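## Task

Pick up plate M59 from plate nest N1 and set it on the block of real-time cycler Q1 so it lies flat within the block's locators, with its well A1 at the block corner labelled A1. Close Q1's lid by pressing the LID key. Q1 is loose and must finish at its original position and heading. Press START so that a run is still active at the end; an active run is judged worse than none if anything you had to change is still wrong. Nothing counts as done if only the robot is holding it there. Finally release everything and move the arms clear; contact with START or Q1's housing still counts as clear.

## Robot and tools

ROBOT. Two 7-joint Franka FR3 arms, left_arm and right_arm, each carrying a Robotiq 2F-140 two-finger gripper. Root links in the scene frame: left_arm at (-0.028, +0.411, 0) m, right_arm at (-0.008, -0.284, 0) m, both turned only slightly about z. The idle arm may be parked out of the way.

FRAME. One scene frame for everything: origin on the tabletop midway between the arms, +x out over the table, +z up, left_arm on the +y side. The arm names do not refer to sides of a camera picture.

LABWARE. On a labelled plate, well A1 sits at the labelled short end, in the corner far from the labelled long side. Q1's upper front keys, left to right as you face the front: STOP, CLEAR, LID, START. LID toggles the lid open/closed; LID and START are ignored while the lid is still travelling. If the lid meets an obstruction it stops and the lamp goes red; then only CLEAR helps (it releases and reopens the lid). A blue lamp means a run is active. Q1 can slide, so press keys gently and do not shove the housing.

execute_actions. Argument actions is a list holding one item or nothing. Empty list: returns the current state only. Motion: {"rows": [...], "steps": n}, n from 1 to 15 control steps of 1/30 s (default 15); each row is used for one step and the final row repeats to fill n. Wait: {"steps": n} with n up to 300, measured from the previous result, and your reply time counts toward it. Optional "pictures": false skips images. A refused call moves nothing.

ROW LAYOUT. Every row holds 20 numbers, each in [-1, 1], covering both arms even if one is still: left_arm joints 1-7, left gripper position, force_limit, speed, then the same ten for right_arm.

JOINT NUMBERS are offsets, not poses. They are measured from the joint angles in the most recent result that printed them (before any such result in a scene, and for later calls within one reply, from where the arm is when the action begins), never from the previous row. So a zero drives the joint back to that reference angle; it is not a hold. Scale: 1.0 equals 1.427 rad for waist, shoulder, upper arm roll and elbow, 3.044 rad for forearm roll, 2.596 rad for wrist pitch, 3.91 rad for wrist roll. Joint ranges (rad), in order: waist -2.744..2.744, shoulder -1.784..1.784, upper arm roll -2.901..2.901, elbow -3.042..-0.152, forearm roll -2.807..2.807, wrist pitch 0.544..4.517, wrist roll -3.016..3.016. A request more than 0.018 rad beyond a range end (outward) is refused; real ends may differ by up to 0.018 rad, and requests past them are clipped, sometimes reported as "joint sent to its limit" (possibly about an earlier action). Speed is capped: each step the target stays within 0.248 rad of the measured angle for joints 1-4, 0.677 for forearm roll, 0.715 for wrist pitch, 1.54 for wrist roll, and all targets are pulled back if they would move the gripper over 70 mm from where it is.

GRIPPER NUMBERS are absolute commands. position: +1 fully open (140 mm), about -0.8 where pads touch, -1 closes until blocked. force_limit: about 14 N at -1, 60 N at 0, 107 N at +1 (for parts up to 40 mm wide). speed: about 30 mm/s at -1, 140 at 0, 250 at +1. To leave a gripper alone, repeat its previous three numbers. A grip is confirmed when object_status is 2. Codes: 0 moving, 1 blocked while opening, 2 blocked while closing, 3 reached target or pads met (thin items may still be held). To squeeze harder while at 2, raise force_limit and switch position between -1 and -0.98. position_measured runs in counts, 3 open to 230 closed, not linear. The pinch point (end_effector_position) lies between closed pads; fingertips extend about 33 mm past it when closed, 9 mm when open, and closing pushes them about 24 mm farther out, so keep that clearance above surfaces.

RESULTS. The state line gives, per arm, end_effector_position (m) and end_effector_quat_wxyz in the scene frame; the gripper's +z is the finger direction, y the closing direction; positions can be off, more so at long reach. Joint positions (rad) and Joint velocities (rad/s) come in one block per arm. "joint command not followed" means the clearance check altered joint targets; HELD marks steps whose row was not fully sent. The arms keep heading to your last row while you think or wait, until motion nearly stops or a step is HELD; after that only a new action moves them on.

FAULTS AND CARE. Joint load limits: 85 N m for the first four joints, 11 N m for the wrist three; contact force limit 85 N including held weight. Exceeding either halts that arm for 10 s and drops the rest of the call. Holding loads heats motors: MOTOR HOT warns, OVER-TEMPERATURE FAULT means brakes until cooled. Avoid arm-to-arm contact, drops, slams, hard pushes, and anything leaving the table (that ends the scene). Loose items may occasionally get nudged. The simulation keeps running during your replies, so keep them brief.

CAMERAS. cam_head_left and cam_head_right (896x504, pinhole), cam_left_wrist and cam_right_wrist (504x504, fisheye); calibration was supplied and may be slightly off. zoom_image: camera name and region [x0, y0, x1, y1] in pixels, at most 504 by 504, on that camera's latest image.

OTHER TOOLS. read_manual(section="licences") returns licence text only. finished_scene(scene) ends that scene for good, reports success and presents the next task. Replying without any tool call ends all remaining work.

Each tool is called after "Request:" in YAML: its name, and indented under it one key for each argument.

## Session

I'll start by looking at the scene.

Request:
execute_actions:
  actions: []

Scene clock: 0.00 s of 10800.00 s.
left_arm: end_effector_position=(+0.5644, +0.3529, +0.2164) position_measured=3 object_status=3 end_effector_quat_wxyz=(+0.303, -0.502, +0.625, -0.515) | right_arm: end_effector_position=(+0.3048, -0.4948, +0.1683) position_measured=3 object_status=3 end_effector_quat_wxyz=(+0.375, +0.816, -0.020, -0.439)
Joint positions: left_arm=[-1.981 -0.6    2.126 -2.795  0.446  4.158  0.325] | right_arm=[-0.112  0.386  0.067 -2.069 -0.684  1.358 -1.256]
Joint velocities: left_arm=[-0.     0.001  0.001 -0.001  0.001  0.    -0.001] | right_arm=[ 0.001 -0.001  0.    -0.001 -0.    -0.001 -0.001]

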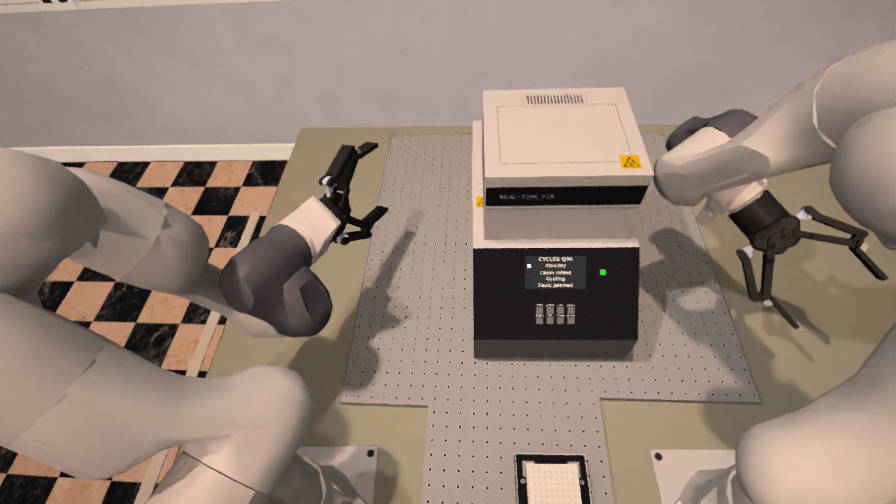

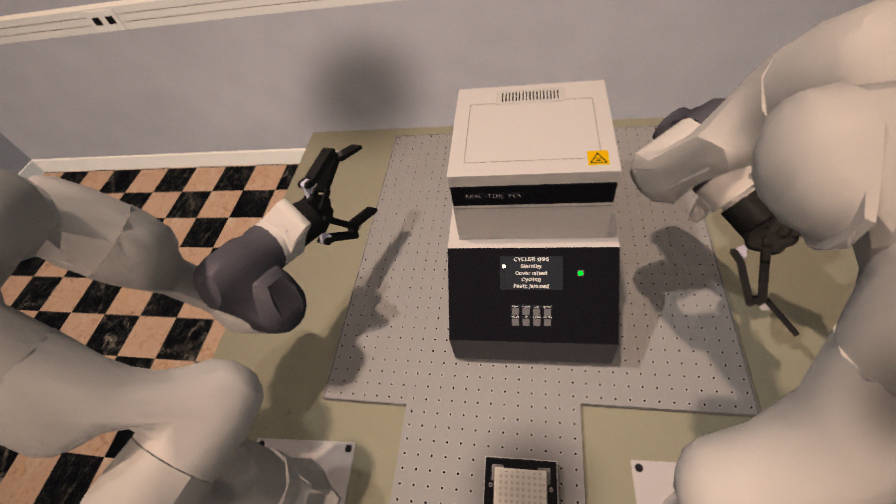

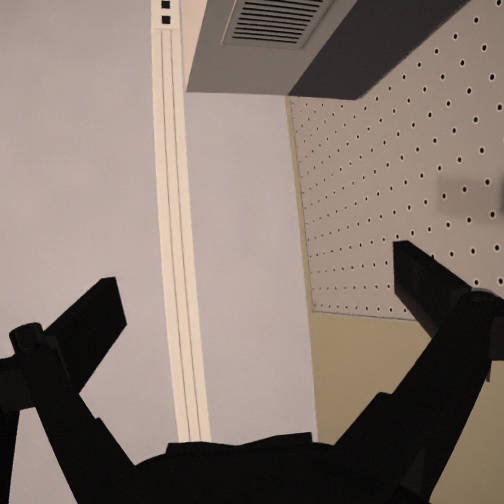

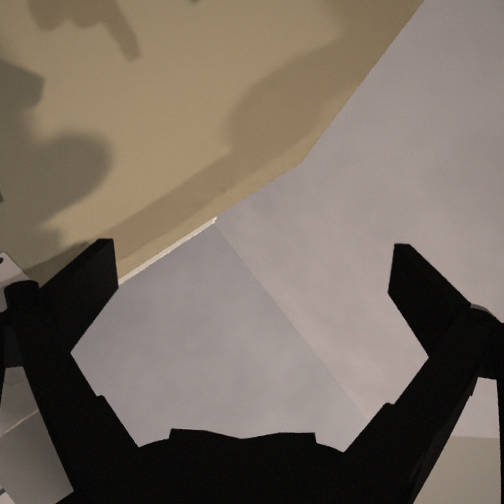

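Request:
zoom_image:
  camera: "cam_head_left"
  region: [460, 230, 660, 370]

Request:
zoom_image:
  camera: "cam_head_left"
  region: [490, 430, 620, 504]

Request:
zoom_image:
  camera: "cam_head_right"
  region: [460, 430, 590, 504]

Request:
zoom_image:
  camera: "cam_head_right"
  region: [430, 230, 640, 380]

Region (460, 230, 660, 370) of cam_head_left's 896x504 image, scaled by 2.520, with more detail than that image has; it fills the top 353 rows of this view, and the rest is white.

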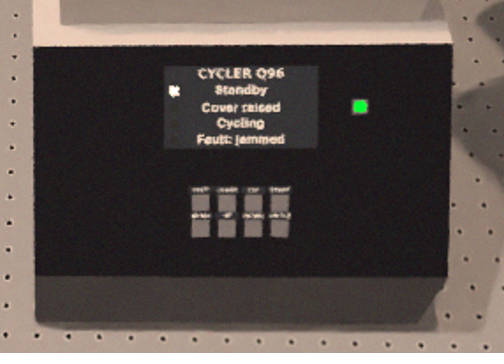

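Region (490, 430, 620, 504) of cam_head_left's 896x504 image, scaled by 3.877, with more detail than that image has; it fills the top 287 rows of this view, and the rest is white.

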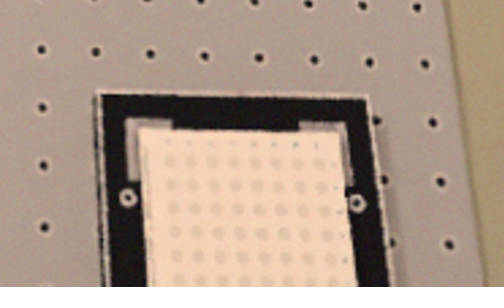

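Region (460, 430, 590, 504) of cam_head_right's 896x504 image, scaled by 3.877, with more detail than that image has; it fills the top 287 rows of this view, and the rest is white.

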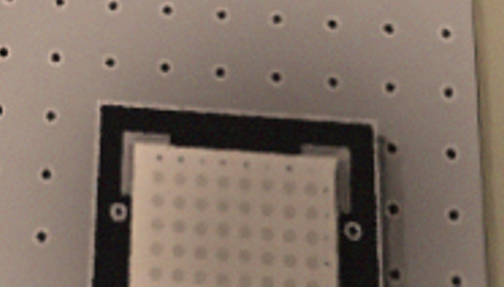

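Region (430, 230, 640, 380) of cam_head_right's 896x504 image, scaled by 2.400, with more detail than that image has; it fills the top 360 rows of this view, and the rest is white.

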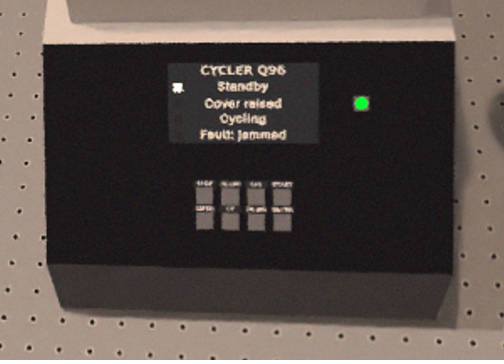

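Request:
execute_actions:
  actions:
    - {"rows": [[0.253,0.2102,-0.2985,0.6272,-0.1465,-0.8313,-0.0831,1,0,0,-0.0967,-0.4807,-0.047,-0.0918,0.2247,0.0,0.1026,-1,-1,0]], "steps": 15}
  pictures: false

Scene clock: 120.50 s of 10800.00 s.
left_arm: end_effector_position=(+0.7222, +0.5274, +0.3799) position_measured=3 object_status=3 end_effector_quat_wxyz=(-0.206, +0.693, -0.610, +0.325) | right_arm: end_effector_position=(+0.2758, -0.3573, +0.2997) position_measured=108 object_status=0 end_effector_quat_wxyz=(+0.064, +0.886, -0.384, -0.252)
Joint positions: left_arm=[-1.625 -0.3    1.706 -1.97   0.028  2.76   0.101] | right_arm=[-0.248 -0.301 -0.    -2.185 -0.03   1.36  -0.97 ]
Joint velocities: left_arm=[ 0.026 -0.    -0.014  0.348 -0.057 -1.484 -0.125] | right_arm=[-0.    -0.25   0.001 -0.018  0.24  -0.001  0.367]
Steps of this call (steps 1 to 90: nothing new was sent; then 117.00 s passed at rest; steps 91 to 105: all 15 steps of this action). Readings (joint positions | what the end effector reports):
91: left_arm=[-1.959 -0.585 2.098 -2.781 0.410 4.111 0.313] | right_arm=[-0.121 0.368 0.066 -2.085 -0.626 1.361 -1.240] | left_arm position_measured=3 object_status=3 | right_arm position_measured=3 object_status=0
92: left_arm=[-1.929 -0.555 2.066 -2.752 0.371 4.058 0.301] | right_arm=[-0.136 0.337 0.061 -2.106 -0.556 1.361 -1.222] | left_arm position_measured=3 object_status=3 | right_arm position_measured=10 object_status=0
94: left_arm=[-1.853 -0.486 1.989 -2.678 0.291 3.933 0.272] | right_arm=[-0.172 0.258 0.043 -2.142 -0.412 1.361 -1.181] | left_arm position_measured=3 object_status=3 | right_arm position_measured=25 object_status=0
98: left_arm=[-1.669 -0.342 1.776 -2.384 0.105 3.456 0.182] | right_arm=[-0.232 0.032 0.008 -2.186 -0.183 1.360 -1.090] | left_arm position_measured=3 object_status=3 | right_arm position_measured=55 object_status=0
105: the state above

Request:
execute_actions:
  actions:
    - {"rows": [[0.0035,-0.0701,-0.3546,-0.2313,-0.0092,-0.4468,-0.0258,1,0,0,-0.0014,0.0007,0,-0.0105,0.0099,0.208,0.0294,-1,-1,0]], "steps": 12}

Scene clock: 131.37 s of 10800.00 s.
left_arm: end_effector_position=(+0.4115, +0.3169, +0.2102) position_measured=3 object_status=3 end_effector_quat_wxyz=(-0.217, -0.632, +0.744, -0.025) | right_arm: end_effector_position=(+0.4074, -0.3773, +0.2869) position_measured=230 object_status=3 end_effector_quat_wxyz=(+0.015, +0.892, -0.448, -0.056)
Joint positions: left_arm=[-1.613 -0.365  1.465 -2.132  0.003  1.833  0.004] | right_arm=[-0.249 -0.301 -0.    -2.2   -0.002  1.782 -0.86 ]
Joint velocities: left_arm=[-0.056 -0.102 -0.733 -0.583  0.    -0.423 -0.001] | right_arm=[ 0.001 -0.001 -0.001  0.001 -0.     0.694  0.   ]
Steps of this call (steps 1 to 45: the robot went on to your last target; steps 46 to 110: nothing new was sent; then 6.80 s passed at rest; steps 111 to 122: all 12 steps of this action). Readings (joint positions | what the end effector reports):
111: left_arm=[-1.615 -0.305 1.689 -1.911 0.003 1.992 0.004] | right_arm=[-0.249 -0.302 -0.000 -2.200 -0.002 1.393 -0.860] | left_arm position_measured=3 object_status=3 | right_arm position_measured=230 object_status=3
112: left_arm=[-1.612 -0.314 1.673 -1.928 0.003 1.977 0.004] | right_arm=[-0.249 -0.301 -0.000 -2.200 -0.002 1.430 -0.860] | left_arm position_measured=3 object_status=3 | right_arm position_measured=230 object_status=3
114: left_arm=[-1.611 -0.328 1.639 -1.966 0.003 1.946 0.004] | right_arm=[-0.249 -0.301 -0.000 -2.200 -0.002 1.504 -0.860] | left_arm position_measured=3 object_status=3 | right_arm position_measured=230 object_status=3
118: left_arm=[-1.612 -0.349 1.559 -2.047 0.003 1.889 0.004] | right_arm=[-0.249 -0.301 -0.000 -2.200 -0.002 1.652 -0.860] | left_arm position_measured=3 object_status=3 | right_arm position_measured=230 object_status=3
122: the state above
camera_calibration (this result's frames):
cam_left_wrist: T_world_to_cam=[[-0.940504, 0.296257, 0.166386, 0.259742], [0.28151, 0.953609, -0.106692, -0.37726], [-0.190275, -0.0535048, -0.980272, 0.49376], [0, 0, 0, 1]] pos_world=[0.444441, 0.309226, 0.40055]
cam_right_wrist: T_world_to_cam=[[-0.784428, -0.618574, 0.045151, 0.0753048], [-0.549649, 0.727054, 0.411433, 0.392225], [-0.287329, 0.297923, -0.910321, 0.67684], [0, 0, 0, 1]] pos_world=[0.469134, -0.440234, 0.451367]

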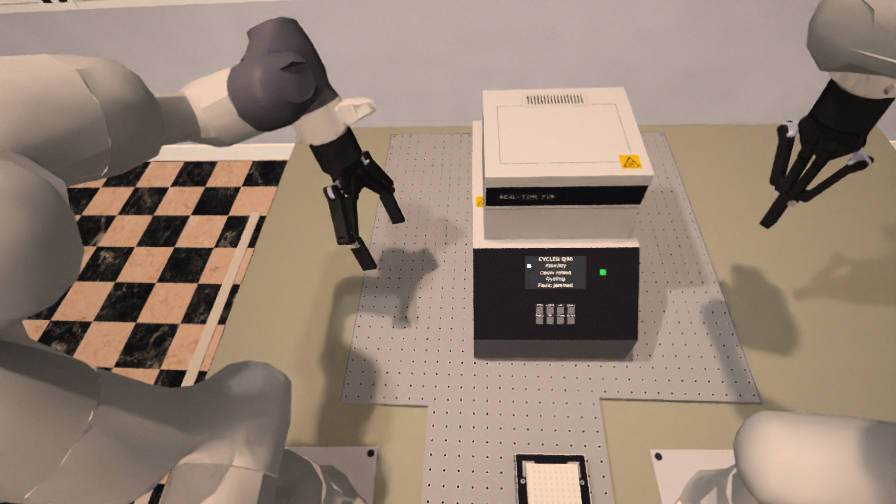

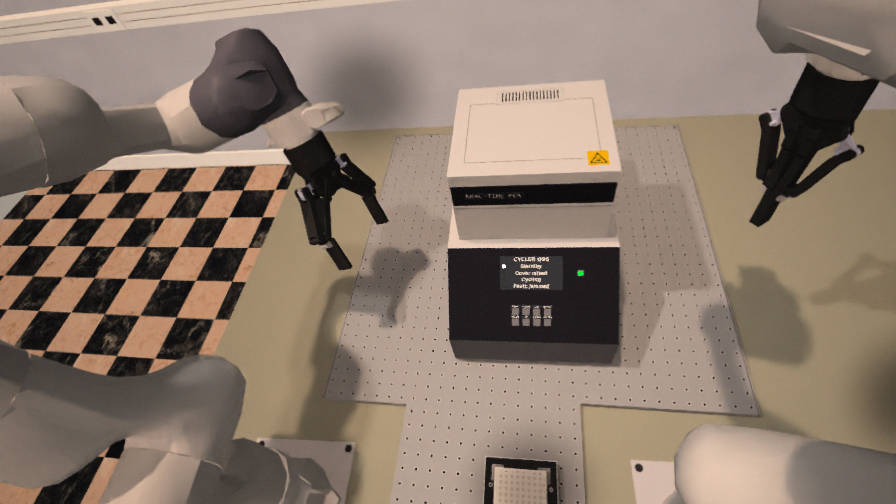

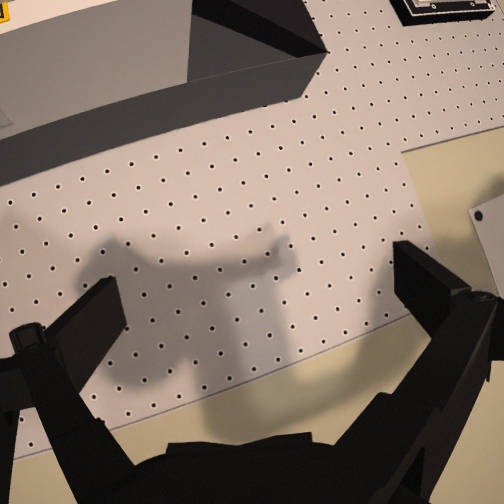

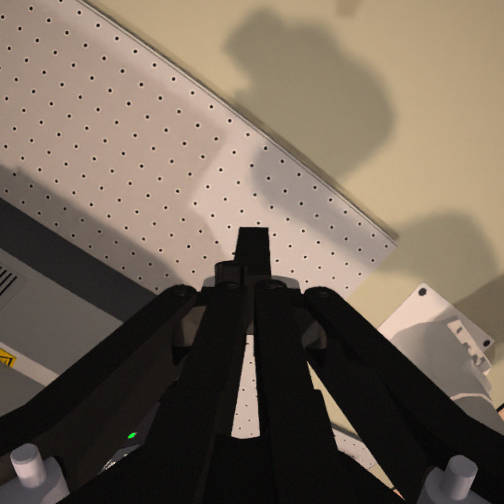

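Request:
execute_actions:
  actions:
    - {"rows": [[-0.0049,-0.0946,-1.0,-0.2228,-0.001,-0.0898,-0.001,1,0,0,0,0,0,0,0,0.0455,0,-1,-1,0]], "steps": 15}
  pictures: false

Scene clock: 140.53 s of 10800.00 s.
left_arm: end_effector_position=(-0.0001, +0.1268, +0.2553) position_measured=3 object_status=3 end_effector_quat_wxyz=(-0.042, -0.048, +0.983, +0.170) | right_arm: end_effector_position=(+0.4432, -0.3853, +0.2947) position_measured=230 object_status=3 end_effector_quat_wxyz=(+0.001, +0.894, -0.448, -0.001)
Joint positions: left_arm=[-1.626 -0.496  0.14  -2.443  0.002  1.605  0.003] | right_arm=[-0.249 -0.301 -0.    -2.2   -0.002  1.896 -0.86 ]
Joint velocities: left_arm=[-0.188 -0.002 -1.625 -0.013 -0.022 -0.001  0.   ] | right_arm=[-0.001 -0.001 -0.    -0.     0.001  0.002  0.001]
Steps of this call (steps 1 to 45: the robot went on to your last target; steps 46 to 110: nothing new was sent; then 5.00 s passed at rest; steps 111 to 125: all 15 steps of this action). Readings (joint positions | what the end effector reports):
111: left_arm=[-1.607 -0.417 1.167 -2.320 0.004 1.607 0.004] | right_arm=[-0.249 -0.301 -0.000 -2.200 -0.002 1.896 -0.860] | left_arm position_measured=3 object_status=3 | right_arm position_measured=230 object_status=3
112: left_arm=[-1.604 -0.440 1.120 -2.348 0.004 1.606 0.004] | right_arm=[-0.249 -0.301 -0.000 -2.200 -0.002 1.896 -0.860] | left_arm position_measured=3 object_status=3 | right_arm position_measured=230 object_status=3
114: left_arm=[-1.605 -0.470 0.999 -2.395 0.004 1.606 0.004] | right_arm=[-0.249 -0.301 -0.000 -2.200 -0.002 1.896 -0.860] | left_arm position_measured=3 object_status=3 | right_arm position_measured=230 object_status=3
118: left_arm=[-1.617 -0.492 0.685 -2.437 0.003 1.605 0.004] | right_arm=[-0.249 -0.301 -0.000 -2.200 -0.002 1.896 -0.860] | left_arm position_measured=3 object_status=3 | right_arm position_measured=230 object_status=3
125: the state above

Request:
execute_actions:
  actions:
    - {"rows": [[0.0042,-0.0028,-0.0981,-0.0049,-0.0007,0.1329,-0.0008,1,0,0,0.05,-0.1337,0,-0.1812,0.0007,0.0273,0.0013,-1,-1,0],[0.0042,-0.0028,-0.0981,-0.0049,-0.0007,0.1329,-0.0008,1,0,0,0.07,-0.1337,0,-0.1812,0.0007,0.0273,0.0013,-1,-1,0],[0.0042,-0.0028,-0.0981,-0.0049,-0.0007,0.1329,-0.0008,1,0,0,0.1,-0.1337,0,-0.1812,0.0007,0.0273,0.0013,-1,-1,0],[0.0042,-0.0028,-0.0981,-0.0049,-0.0007,0.1329,-0.0008,1,0,0,0.14,-0.1337,0,-0.1812,0.0007,0.0273,0.0013,-1,-1,0],[0.0042,-0.0028,-0.0981,-0.0049,-0.0007,0.1329,-0.0008,1,0,0,0.6552,-0.1337,0,-0.1812,0.0007,0.0273,0.0013,-1,-1,0]], "steps": 15}
  pictures: false

Request:
execute_actions:
  actions:
    - {"steps": 30}

Scene clock: 175.37 s of 10800.00 s.
left_arm: end_effector_position=(-0.0286, +0.0226, +0.2632) position_measured=3 object_status=3 end_effector_quat_wxyz=(+0.000, +0.003, +1.000, +0.013) | right_arm: end_effector_position=(+0.3480, -0.1084, +0.2620) position_measured=231 object_status=3 end_effector_quat_wxyz=(+0.006, +0.993, -0.120, +0.000)
Joint positions: left_arm=[-1.62  -0.499  0.002 -2.45   0.001  1.926  0.003] | right_arm=[ 0.443 -0.49  -0.005 -2.45  -0.014  1.954 -0.857]
Joint velocities: left_arm=[ 0.002  0.001  0.     0.    -0.001  0.126  0.   ] | right_arm=[ 1.483  0.     0.116 -0.033  0.071  0.033 -0.001]
Steps of this call (steps 1 to 30: the robot went on to your last target; steps 31 to 90: nothing new was sent; then 31.33 s passed at rest; steps 91 to 105: all 15 steps of this action). Readings (joint positions | what the end effector reports):
91: left_arm=[-1.619 -0.499 0.035 -2.451 0.001 1.639 0.003] | right_arm=[-0.235 -0.341 -0.007 -2.260 -0.002 1.917 -0.860] | left_arm position_measured=3 object_status=3 | right_arm position_measured=230 object_status=3
92: left_arm=[-1.619 -0.499 0.028 -2.451 0.001 1.678 0.003] | right_arm=[-0.213 -0.392 -0.010 -2.328 -0.002 1.923 -0.860] | left_arm position_measured=3 object_status=3 | right_arm position_measured=230 object_status=3
94: left_arm=[-1.620 -0.499 0.014 -2.451 0.001 1.757 0.003] | right_arm=[-0.142 -0.452 -0.009 -2.404 -0.002 1.933 -0.859] | left_arm position_measured=3 object_status=3 | right_arm position_measured=230 object_status=3
98: left_arm=[-1.620 -0.499 0.003 -2.450 0.001 1.862 0.003] | right_arm=[0.072 -0.477 -0.006 -2.438 -0.002 1.944 -0.859] | left_arm position_measured=3 object_status=3 | right_arm position_measured=230 object_status=3
105: the state above

Scene clock: 176.37 s of 10800.00 s.
left_arm: end_effector_position=(-0.0286, +0.0161, +0.2649) position_measured=3 object_status=3 end_effector_quat_wxyz=(+0.000, +0.003, +1.000, +0.003) | right_arm: end_effector_position=(+0.2923, -0.0243, +0.2597) position_measured=231 object_status=3 end_effector_quat_wxyz=(+0.003, +1.000, +0.001, -0.001)
Joint positions: left_arm=[-1.62  -0.499  0.002 -2.45   0.001  1.946  0.003] | right_arm=[ 0.684 -0.49   0.002 -2.457 -0.002  1.962 -0.857]
Joint velocities: left_arm=[ 0.001 -0.001  0.001 -0.001 -0.001 -0.    -0.001] | right_arm=[-0.001  0.    -0.    -0.001  0.    -0.001  0.001]
Steps of this call (steps 1 to 30: the robot went on to your last target). Readings (joint positions | what the end effector reports):
1: left_arm=[-1.620 -0.499 0.002 -2.450 0.001 1.929 0.003] | right_arm=[0.497 -0.490 -0.004 -2.451 -0.013 1.955 -0.857] | left_arm position_measured=3 object_status=3 | right_arm position_measured=231 object_status=3
2: left_arm=[-1.620 -0.499 0.002 -2.450 0.001 1.933 0.003] | right_arm=[0.551 -0.490 -0.003 -2.452 -0.010 1.957 -0.857] | left_arm position_measured=3 object_status=3 | right_arm position_measured=231 object_status=3
4: left_arm=[-1.620 -0.499 0.002 -2.450 0.001 1.937 0.003] | right_arm=[0.631 -0.490 0.005 -2.454 -0.006 1.959 -0.857] | left_arm position_measured=3 object_status=3 | right_arm position_measured=231 object_status=3
8: left_arm=[-1.620 -0.499 0.002 -2.450 0.001 1.942 0.003] | right_arm=[0.679 -0.490 0.008 -2.456 -0.003 1.961 -0.857] | left_arm position_measured=3 object_status=3 | right_arm position_measured=231 object_status=3
30: the state above
All arms were judged still, so your last target was given up. Only a new action makes them travel on or press farther. Fingers that are still opening or closing keep moving.
camera_calibration (this result's frames):
cam_left_wrist: T_world_to_cam=[[0.121698, 0.992223, -0.0261194, -0.00398657], [0.95328, -0.10951, 0.28154, -0.0271228], [0.276491, -0.059162, -0.959194, 0.45541], [0, 0, 0, 1]] pos_world=[-0.0995759, 0.0279283, 0.444359]
cam_right_wrist: T_world_to_cam=[[0.0285181, -0.999281, -0.0249794, -0.0240403], [-0.943191, -0.0351761, 0.330384, 0.201058], [-0.331025, 0.0141384, -0.943516, 0.528352], [0, 0, 0, 1]] pos_world=[0.365219, -0.0244207, 0.431481]

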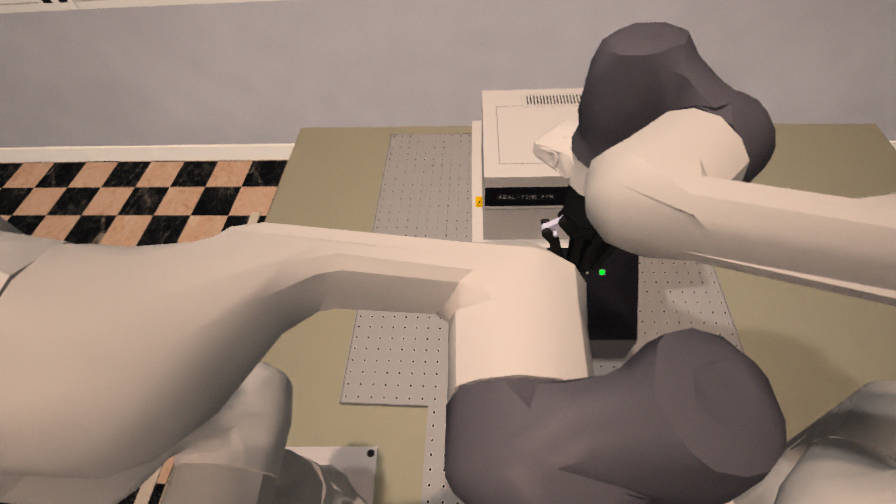

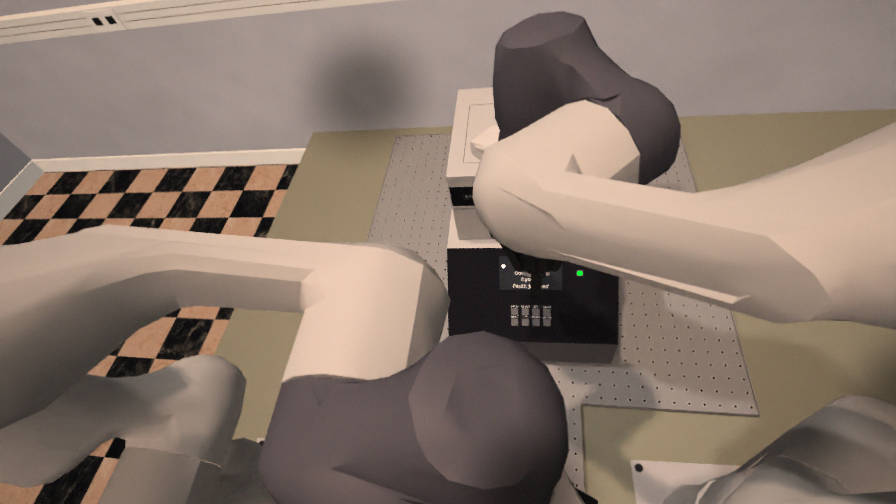

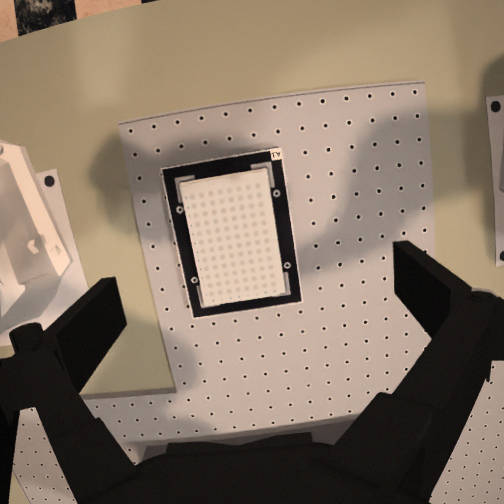

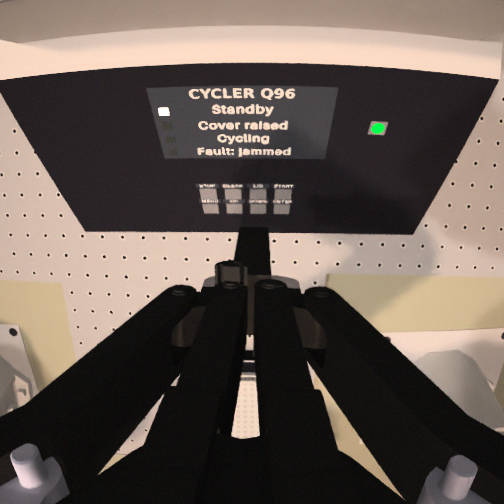

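Request:
zoom_image:
  camera: "cam_left_wrist"
  region: [140, 130, 330, 330]

Request:
zoom_image:
  camera: "cam_right_wrist"
  region: [180, 160, 320, 260]

Region (140, 130, 330, 330) of cam_left_wrist's 504x504 image, scaled by 2.520, with more detail than that image has; it fills the left 479 columns of this view, and the rest is white.

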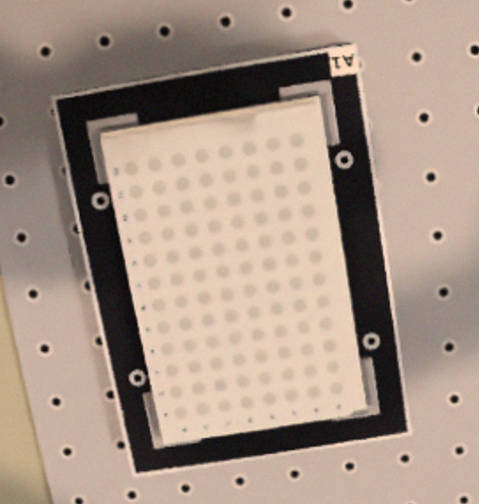

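Region (180, 160, 320, 260) of cam_right_wrist's 504x504 image, scaled by 3.600, with more detail than that image has; it fills the top 360 rows of this view, and the rest is white.

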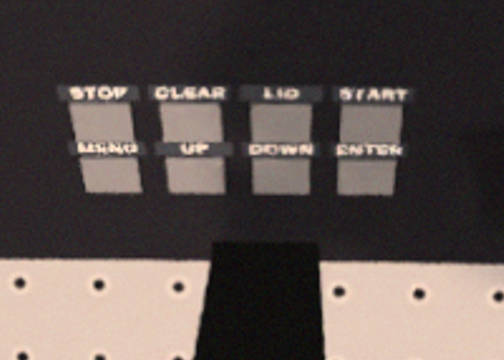

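Request:
zoom_image:
  camera: "cam_left_wrist"
  region: [160, 140, 290, 230]

Request:
zoom_image:
  camera: "cam_left_wrist"
  region: [180, 235, 310, 325]

Region (160, 140, 290, 230) of cam_left_wrist's 504x504 image, scaled by 3.877, with more detail than that image has; it fills the top 349 rows of this view, and the rest is white.

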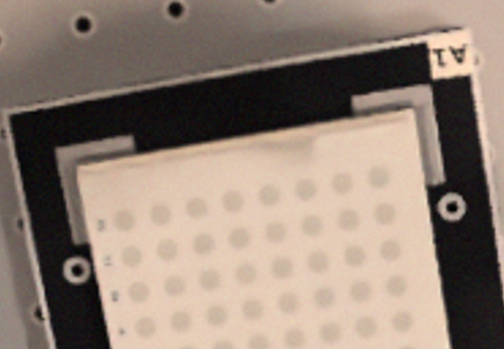

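Region (180, 235, 310, 325) of cam_left_wrist's 504x504 image, scaled by 3.877, with more detail than that image has; it fills the top 349 rows of this view, and the rest is white.

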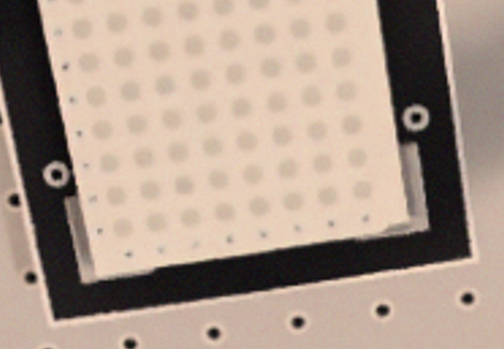

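Request:
execute_actions:
  actions:
    - {"rows": [[0.039,0.1352,-0.0014,-0.0817,-0.0003,0.1211,0.0049,1,0,0,-0.0016,0.0366,-0.0014,-0.1004,0.0007,0.0772,-0.0005,-1,-1,0]], "steps": 15}
  pictures: false

Request:
execute_actions:
  actions:
    - {"steps": 20}

Scene clock: 279.03 s of 10800.00 s.
left_arm: end_effector_position=(-0.0070, -0.0003, +0.1566) position_measured=3 object_status=3 end_effector_quat_wxyz=(+0.000, -0.017, +1.000, +0.013) | right_arm: end_effector_position=(+0.2869, -0.0293, +0.1888) position_measured=231 object_status=3 end_effector_quat_wxyz=(+0.006, +1.000, +0.001, -0.005)
Joint positions: left_arm=[-1.566 -0.304  0.    -2.568  0.001  2.237  0.015] | right_arm=[ 0.683 -0.436  0.002 -2.598 -0.002  2.148 -0.857]
Joint velocities: left_arm=[-0.    -0.005  0.     0.001 -0.001  0.123  0.011] | right_arm=[ 0.    -0.001  0.002 -0.001 -0.     0.065 -0.003]
Steps of this call (steps 1 to 90: nothing new was sent; then 99.17 s passed at rest; steps 91 to 105: all 15 steps of this action). Readings (joint positions | what the end effector reports):
91: left_arm=[-1.613 -0.485 -0.001 -2.460 0.001 1.982 0.004] | right_arm=[0.684 -0.490 0.002 -2.484 -0.002 2.001 -0.857] | left_arm position_measured=3 object_status=3 | right_arm position_measured=231 object_status=3
92: left_arm=[-1.603 -0.455 -0.002 -2.476 0.001 2.018 0.005] | right_arm=[0.684 -0.479 0.002 -2.519 -0.002 2.031 -0.857] | left_arm position_measured=3 object_status=3 | right_arm position_measured=231 object_status=3
94: left_arm=[-1.584 -0.381 -0.002 -2.519 0.001 2.090 0.008] | right_arm=[0.684 -0.450 0.002 -2.569 -0.002 2.070 -0.857] | left_arm position_measured=3 object_status=3 | right_arm position_measured=231 object_status=3
98: left_arm=[-1.568 -0.304 0.000 -2.567 0.001 2.177 0.011] | right_arm=[0.683 -0.434 0.002 -2.598 -0.002 2.115 -0.857] | left_arm position_measured=3 object_status=3 | right_arm position_measured=231 object_status=3
105: the state above

Scene clock: 279.70 s of 10800.00 s.
left_arm: end_effector_position=(-0.0067, -0.0065, +0.1582) position_measured=3 object_status=3 end_effector_quat_wxyz=(+0.000, -0.016, +1.000, +0.004) | right_arm: end_effector_position=(+0.2894, -0.0271, +0.1897) position_measured=231 object_status=3 end_effector_quat_wxyz=(+0.002, +1.000, +0.001, -0.001)
Joint positions: left_arm=[-1.566 -0.304  0.    -2.568  0.001  2.257  0.018] | right_arm=[ 0.683 -0.436  0.002 -2.598 -0.002  2.158 -0.857]
Joint velocities: left_arm=[-0.     0.     0.     0.    -0.003  0.003 -0.001] | right_arm=[ 0.    -0.     0.001  0.001  0.     0.002  0.001]
Steps of this call (steps 1 to 20: the robot went on to your last target). Readings (joint positions | what the end effector reports):
1: left_arm=[-1.566 -0.304 0.000 -2.568 0.001 2.241 0.016] | right_arm=[0.683 -0.436 0.002 -2.598 -0.002 2.150 -0.857] | left_arm position_measured=3 object_status=3 | right_arm position_measured=231 object_status=3
2: left_arm=[-1.566 -0.304 0.000 -2.568 0.001 2.244 0.016] | right_arm=[0.683 -0.436 0.002 -2.598 -0.002 2.151 -0.857] | left_arm position_measured=3 object_status=3 | right_arm position_measured=231 object_status=3
4: left_arm=[-1.566 -0.304 0.000 -2.568 0.001 2.248 0.016] | right_arm=[0.683 -0.436 0.002 -2.598 -0.002 2.154 -0.857] | left_arm position_measured=3 object_status=3 | right_arm position_measured=231 object_status=3
8: left_arm=[-1.566 -0.304 0.000 -2.568 0.001 2.253 0.017] | right_arm=[0.683 -0.436 0.002 -2.598 -0.002 2.156 -0.857] | left_arm position_measured=3 object_status=3 | right_arm position_measured=231 object_status=3
20: the state above
camera_calibration (this result's frames):
cam_left_wrist: T_world_to_cam=[[0.0842563, 0.996148, -0.0242949, 0.0124587], [0.956638, -0.0740438, 0.281712, -0.0202958], [0.278828, -0.0469775, -0.959191, 0.345811], [0, 0, 0, 1]] pos_world=[-0.0780559, 0.00233182, 0.337719]
cam_right_wrist: T_world_to_cam=[[0.0277045, -0.999287, -0.0256327, -0.0281304], [-0.943057, -0.0346315, 0.330823, 0.221246], [-0.331475, 0.0150078, -0.943345, 0.461458], [0, 0, 0, 1]] pos_world=[0.362389, -0.0273737, 0.3614]

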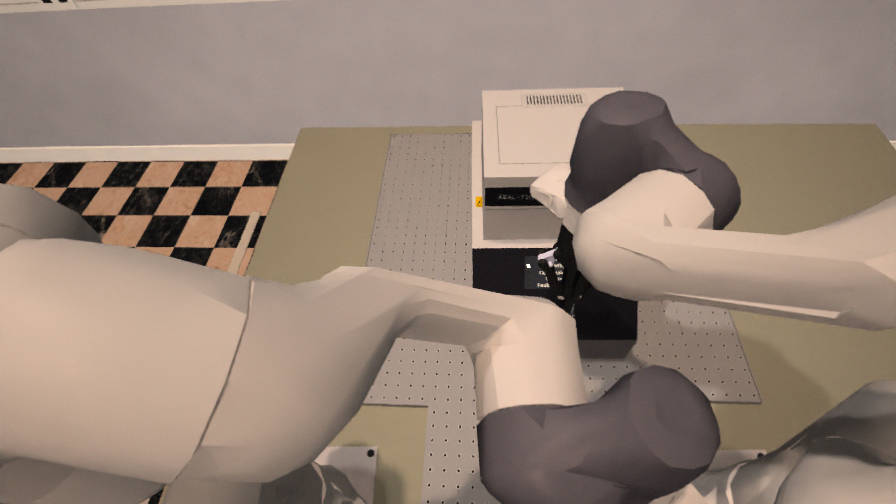

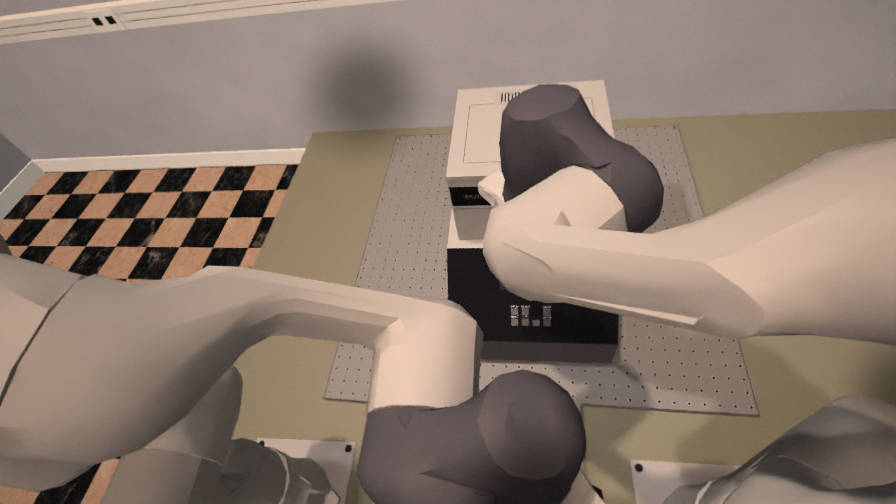

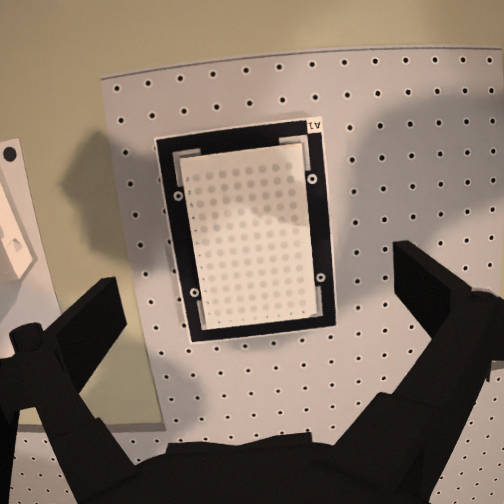

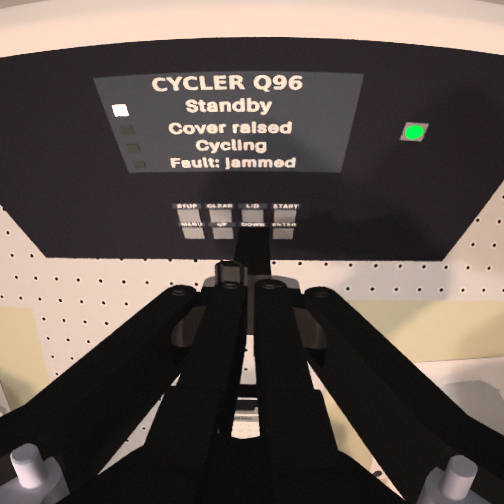

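Request:
zoom_image:
  camera: "cam_right_wrist"
  region: [165, 190, 315, 260]

Request:
zoom_image:
  camera: "cam_left_wrist"
  region: [150, 110, 340, 230]

Request:
zoom_image:
  camera: "cam_left_wrist"
  region: [160, 230, 350, 350]

Region (165, 190, 315, 260) of cam_right_wrist's 504x504 image, scaled by 3.360, with more detail than that image has; it fills the top 235 rows of this view, and the rest is white.

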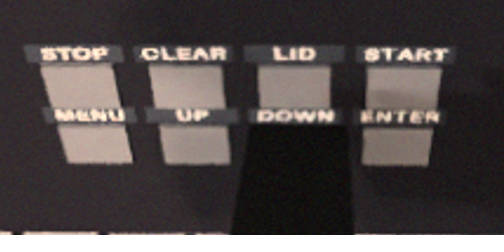

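Region (150, 110, 340, 230) of cam_left_wrist's 504x504 image, scaled by 2.653, with more detail than that image has; it fills the top 318 rows of this view, and the rest is white.

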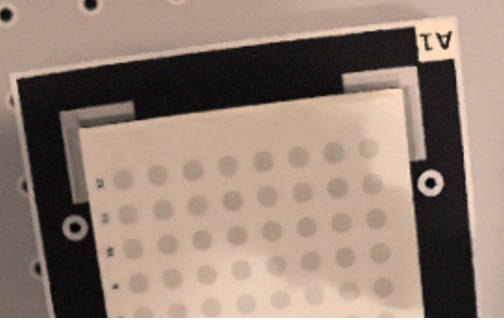

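Region (160, 230, 350, 350) of cam_left_wrist's 504x504 image, scaled by 2.653, with more detail than that image has; it fills the top 318 rows of this view, and the rest is white.

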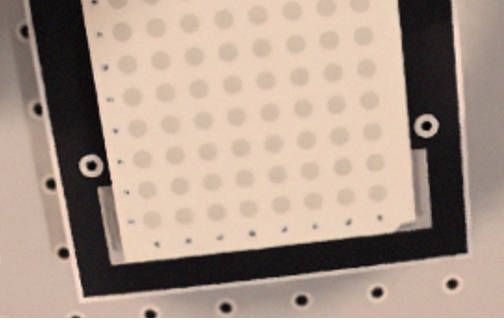

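Request:
zoom_image:
  camera: "cam_left_wrist"
  region: [60, 255, 160, 355]

Request:
zoom_image:
  camera: "cam_left_wrist"
  region: [360, 220, 460, 320]

Region (60, 255, 160, 355) of cam_left_wrist's 504x504 image, scaled by 5.040, with more detail than that image has.

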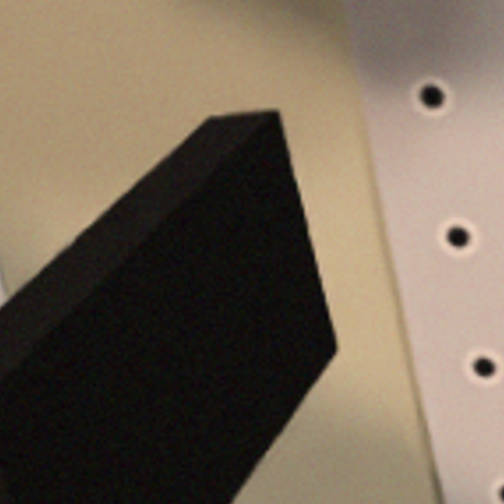

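Region (360, 220, 460, 320) of cam_left_wrist's 504x504 image, scaled by 5.040, with more detail than that image has.

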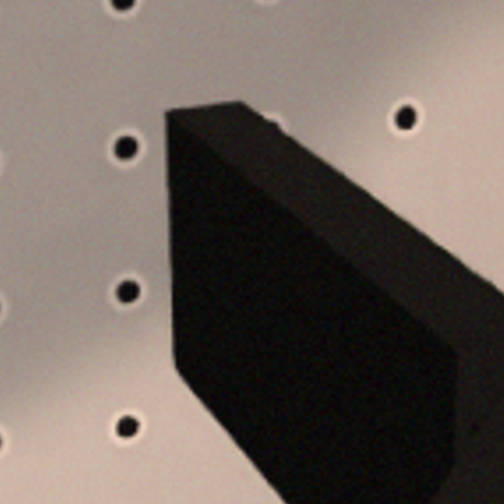

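Request:
execute_actions:
  actions:
    - {"rows": [[-0.0025,0.0678,0,-0.0369,0,0.0628,0.0043,0.4,0,0,-0.0014,0.0178,0,-0.0193,0,0.0219,0,-1,-1,0]], "steps": 15}
  pictures: false

Request:
execute_actions:
  actions:
    - {"steps": 15}

Scene clock: 400.20 s of 10800.00 s.
left_arm: end_effector_position=(-0.0075, -0.0070, +0.1077) position_measured=78 object_status=0 end_effector_quat_wxyz=(+0.000, -0.010, +1.000, +0.004) | right_arm: end_effector_position=(+0.2895, -0.0273, +0.1729) position_measured=231 object_status=3 end_effector_quat_wxyz=(+0.002, +1.000, +0.000, -0.001)
Joint positions: left_arm=[-1.568 -0.206  0.    -2.621  0.001  2.408  0.029] | right_arm=[ 0.683 -0.411  0.002 -2.624 -0.002  2.208 -0.857]
Joint velocities: left_arm=[ 0.001 -0.    -0.    -0.     0.002  0.053  0.007] | right_arm=[-0.002  0.001  0.     0.     0.     0.016 -0.   ]
Steps of this call (steps 1 to 15: the robot went on to your last target; steps 16 to 90: nothing new was sent; then 117.00 s passed at rest; steps 91 to 105: all 15 steps of this action). Readings (joint positions | what the end effector reports):
91: left_arm=[-1.566 -0.292 0.000 -2.574 0.001 2.287 0.020] | right_arm=[0.683 -0.433 0.002 -2.602 -0.002 2.168 -0.857] | left_arm position_measured=3 object_status=0 | right_arm position_measured=231 object_status=3
92: left_arm=[-1.567 -0.269 0.000 -2.585 0.001 2.312 0.021] | right_arm=[0.683 -0.428 0.002 -2.608 -0.002 2.176 -0.857] | left_arm position_measured=10 object_status=0 | right_arm position_measured=231 object_status=3
94: left_arm=[-1.568 -0.229 0.000 -2.608 0.001 2.345 0.023] | right_arm=[0.683 -0.417 0.002 -2.618 -0.002 2.187 -0.857] | left_arm position_measured=25 object_status=0 | right_arm position_measured=231 object_status=3
98: left_arm=[-1.568 -0.206 0.000 -2.621 0.001 2.381 0.026] | right_arm=[0.683 -0.411 0.002 -2.624 -0.002 2.199 -0.857] | left_arm position_measured=55 object_status=0 | right_arm position_measured=231 object_status=3
105: the state above

Scene clock: 400.70 s of 10800.00 s.
left_arm: end_effector_position=(-0.0074, -0.0095, +0.1084) position_measured=78 object_status=3 end_effector_quat_wxyz=(+0.000, -0.009, +1.000, -0.000) | right_arm: end_effector_position=(+0.2901, -0.0267, +0.1732) position_measured=231 object_status=3 end_effector_quat_wxyz=(+0.001, +1.000, +0.000, -0.000)
Joint positions: left_arm=[-1.568 -0.206  0.    -2.621  0.001  2.416  0.031] | right_arm=[ 0.683 -0.411  0.002 -2.624 -0.002  2.21  -0.857]
Joint velocities: left_arm=[-0.    -0.001 -0.001  0.001  0.001  0.003  0.001] | right_arm=[-0.002  0.    -0.001 -0.001 -0.     0.    -0.001]
Steps of this call (steps 1 to 15: the robot went on to your last target). Readings (joint positions | what the end effector reports):
1: left_arm=[-1.568 -0.206 0.000 -2.621 0.001 2.409 0.029] | right_arm=[0.683 -0.411 0.002 -2.624 -0.002 2.208 -0.857] | left_arm position_measured=78 object_status=0 | right_arm position_measured=231 object_status=3
2: left_arm=[-1.568 -0.206 0.000 -2.621 0.001 2.410 0.029] | right_arm=[0.683 -0.411 0.002 -2.624 -0.002 2.209 -0.857] | left_arm position_measured=78 object_status=3 | right_arm position_measured=231 object_status=3
4: left_arm=[-1.568 -0.206 0.000 -2.621 0.001 2.412 0.030] | right_arm=[0.683 -0.411 0.002 -2.624 -0.002 2.209 -0.857] | left_arm position_measured=78 object_status=3 | right_arm position_measured=231 object_status=3
8: left_arm=[-1.568 -0.206 0.000 -2.621 0.001 2.414 0.030] | right_arm=[0.683 -0.411 0.002 -2.624 -0.002 2.210 -0.857] | left_arm position_measured=78 object_status=3 | right_arm position_measured=231 object_status=3
15: the state above
All arms were judged still, so your last target was given up. Only a new action makes them travel on or press farther. Fingers that are still opening or closing keep moving.
camera_calibration (this result's frames):
cam_left_wrist: T_world_to_cam=[[0.0986746, 0.994611, -0.031815, 0.0152552], [0.955421, -0.0857496, 0.282519, -0.00601804], [0.278268, -0.0582741, -0.958734, 0.29796], [0, 0, 0, 1]] pos_world=[-0.0786683, 0.00167435, 0.28785]
cam_right_wrist: T_world_to_cam=[[0.0273437, -0.999258, -0.0271172, -0.0278324], [-0.943605, -0.0347556, 0.329244, 0.227815], [-0.329943, 0.0165852, -0.943855, 0.445776], [0, 0, 0, 1]] pos_world=[0.362808, -0.0272872, 0.344987]

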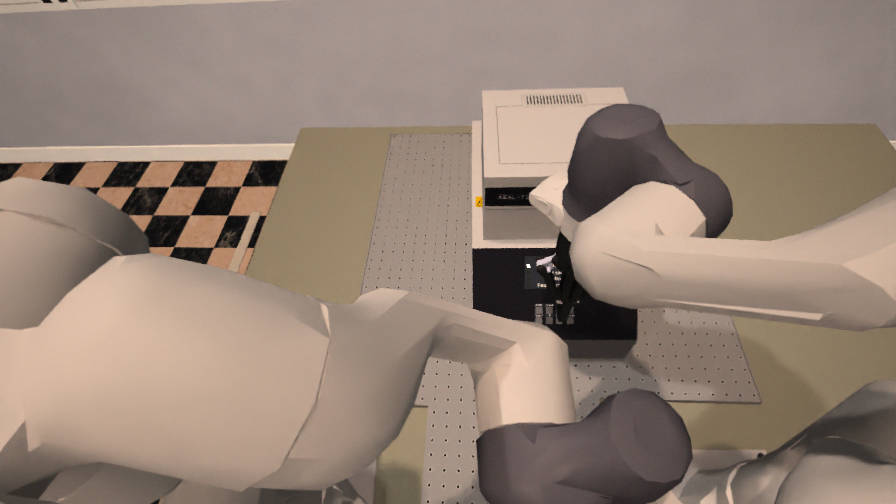

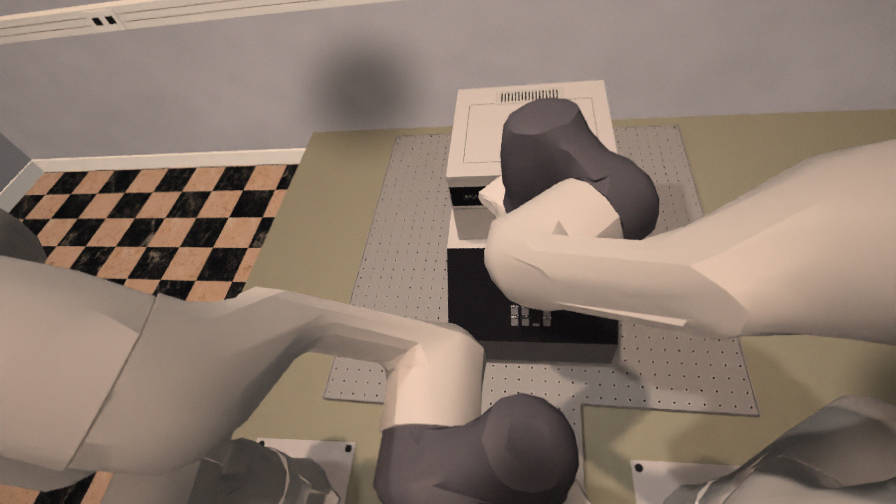

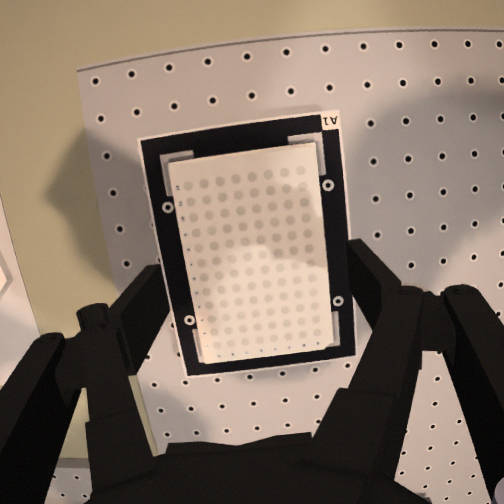

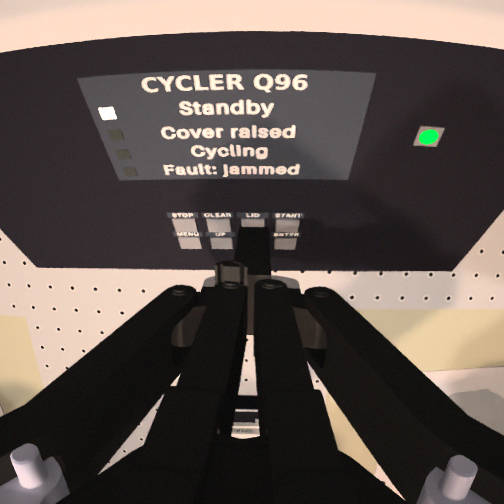

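Request:
zoom_image:
  camera: "cam_right_wrist"
  region: [190, 200, 320, 260]

Request:
zoom_image:
  camera: "cam_left_wrist"
  region: [130, 130, 380, 380]

Region (190, 200, 320, 260) of cam_right_wrist's 504x504 image, scaled by 3.877, with more detail than that image has; it fills the top 233 rows of this view, and the rest is white.

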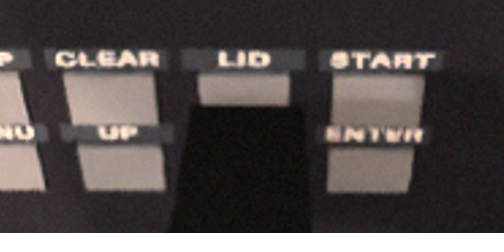

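Region (130, 130, 380, 380) of cam_left_wrist's 504x504 image, scaled by 2.016, with more detail than that image has.

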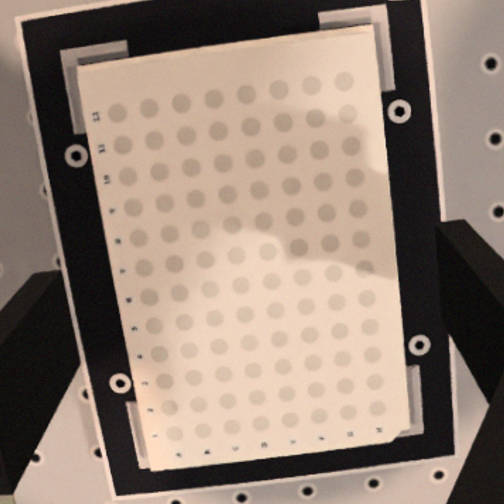

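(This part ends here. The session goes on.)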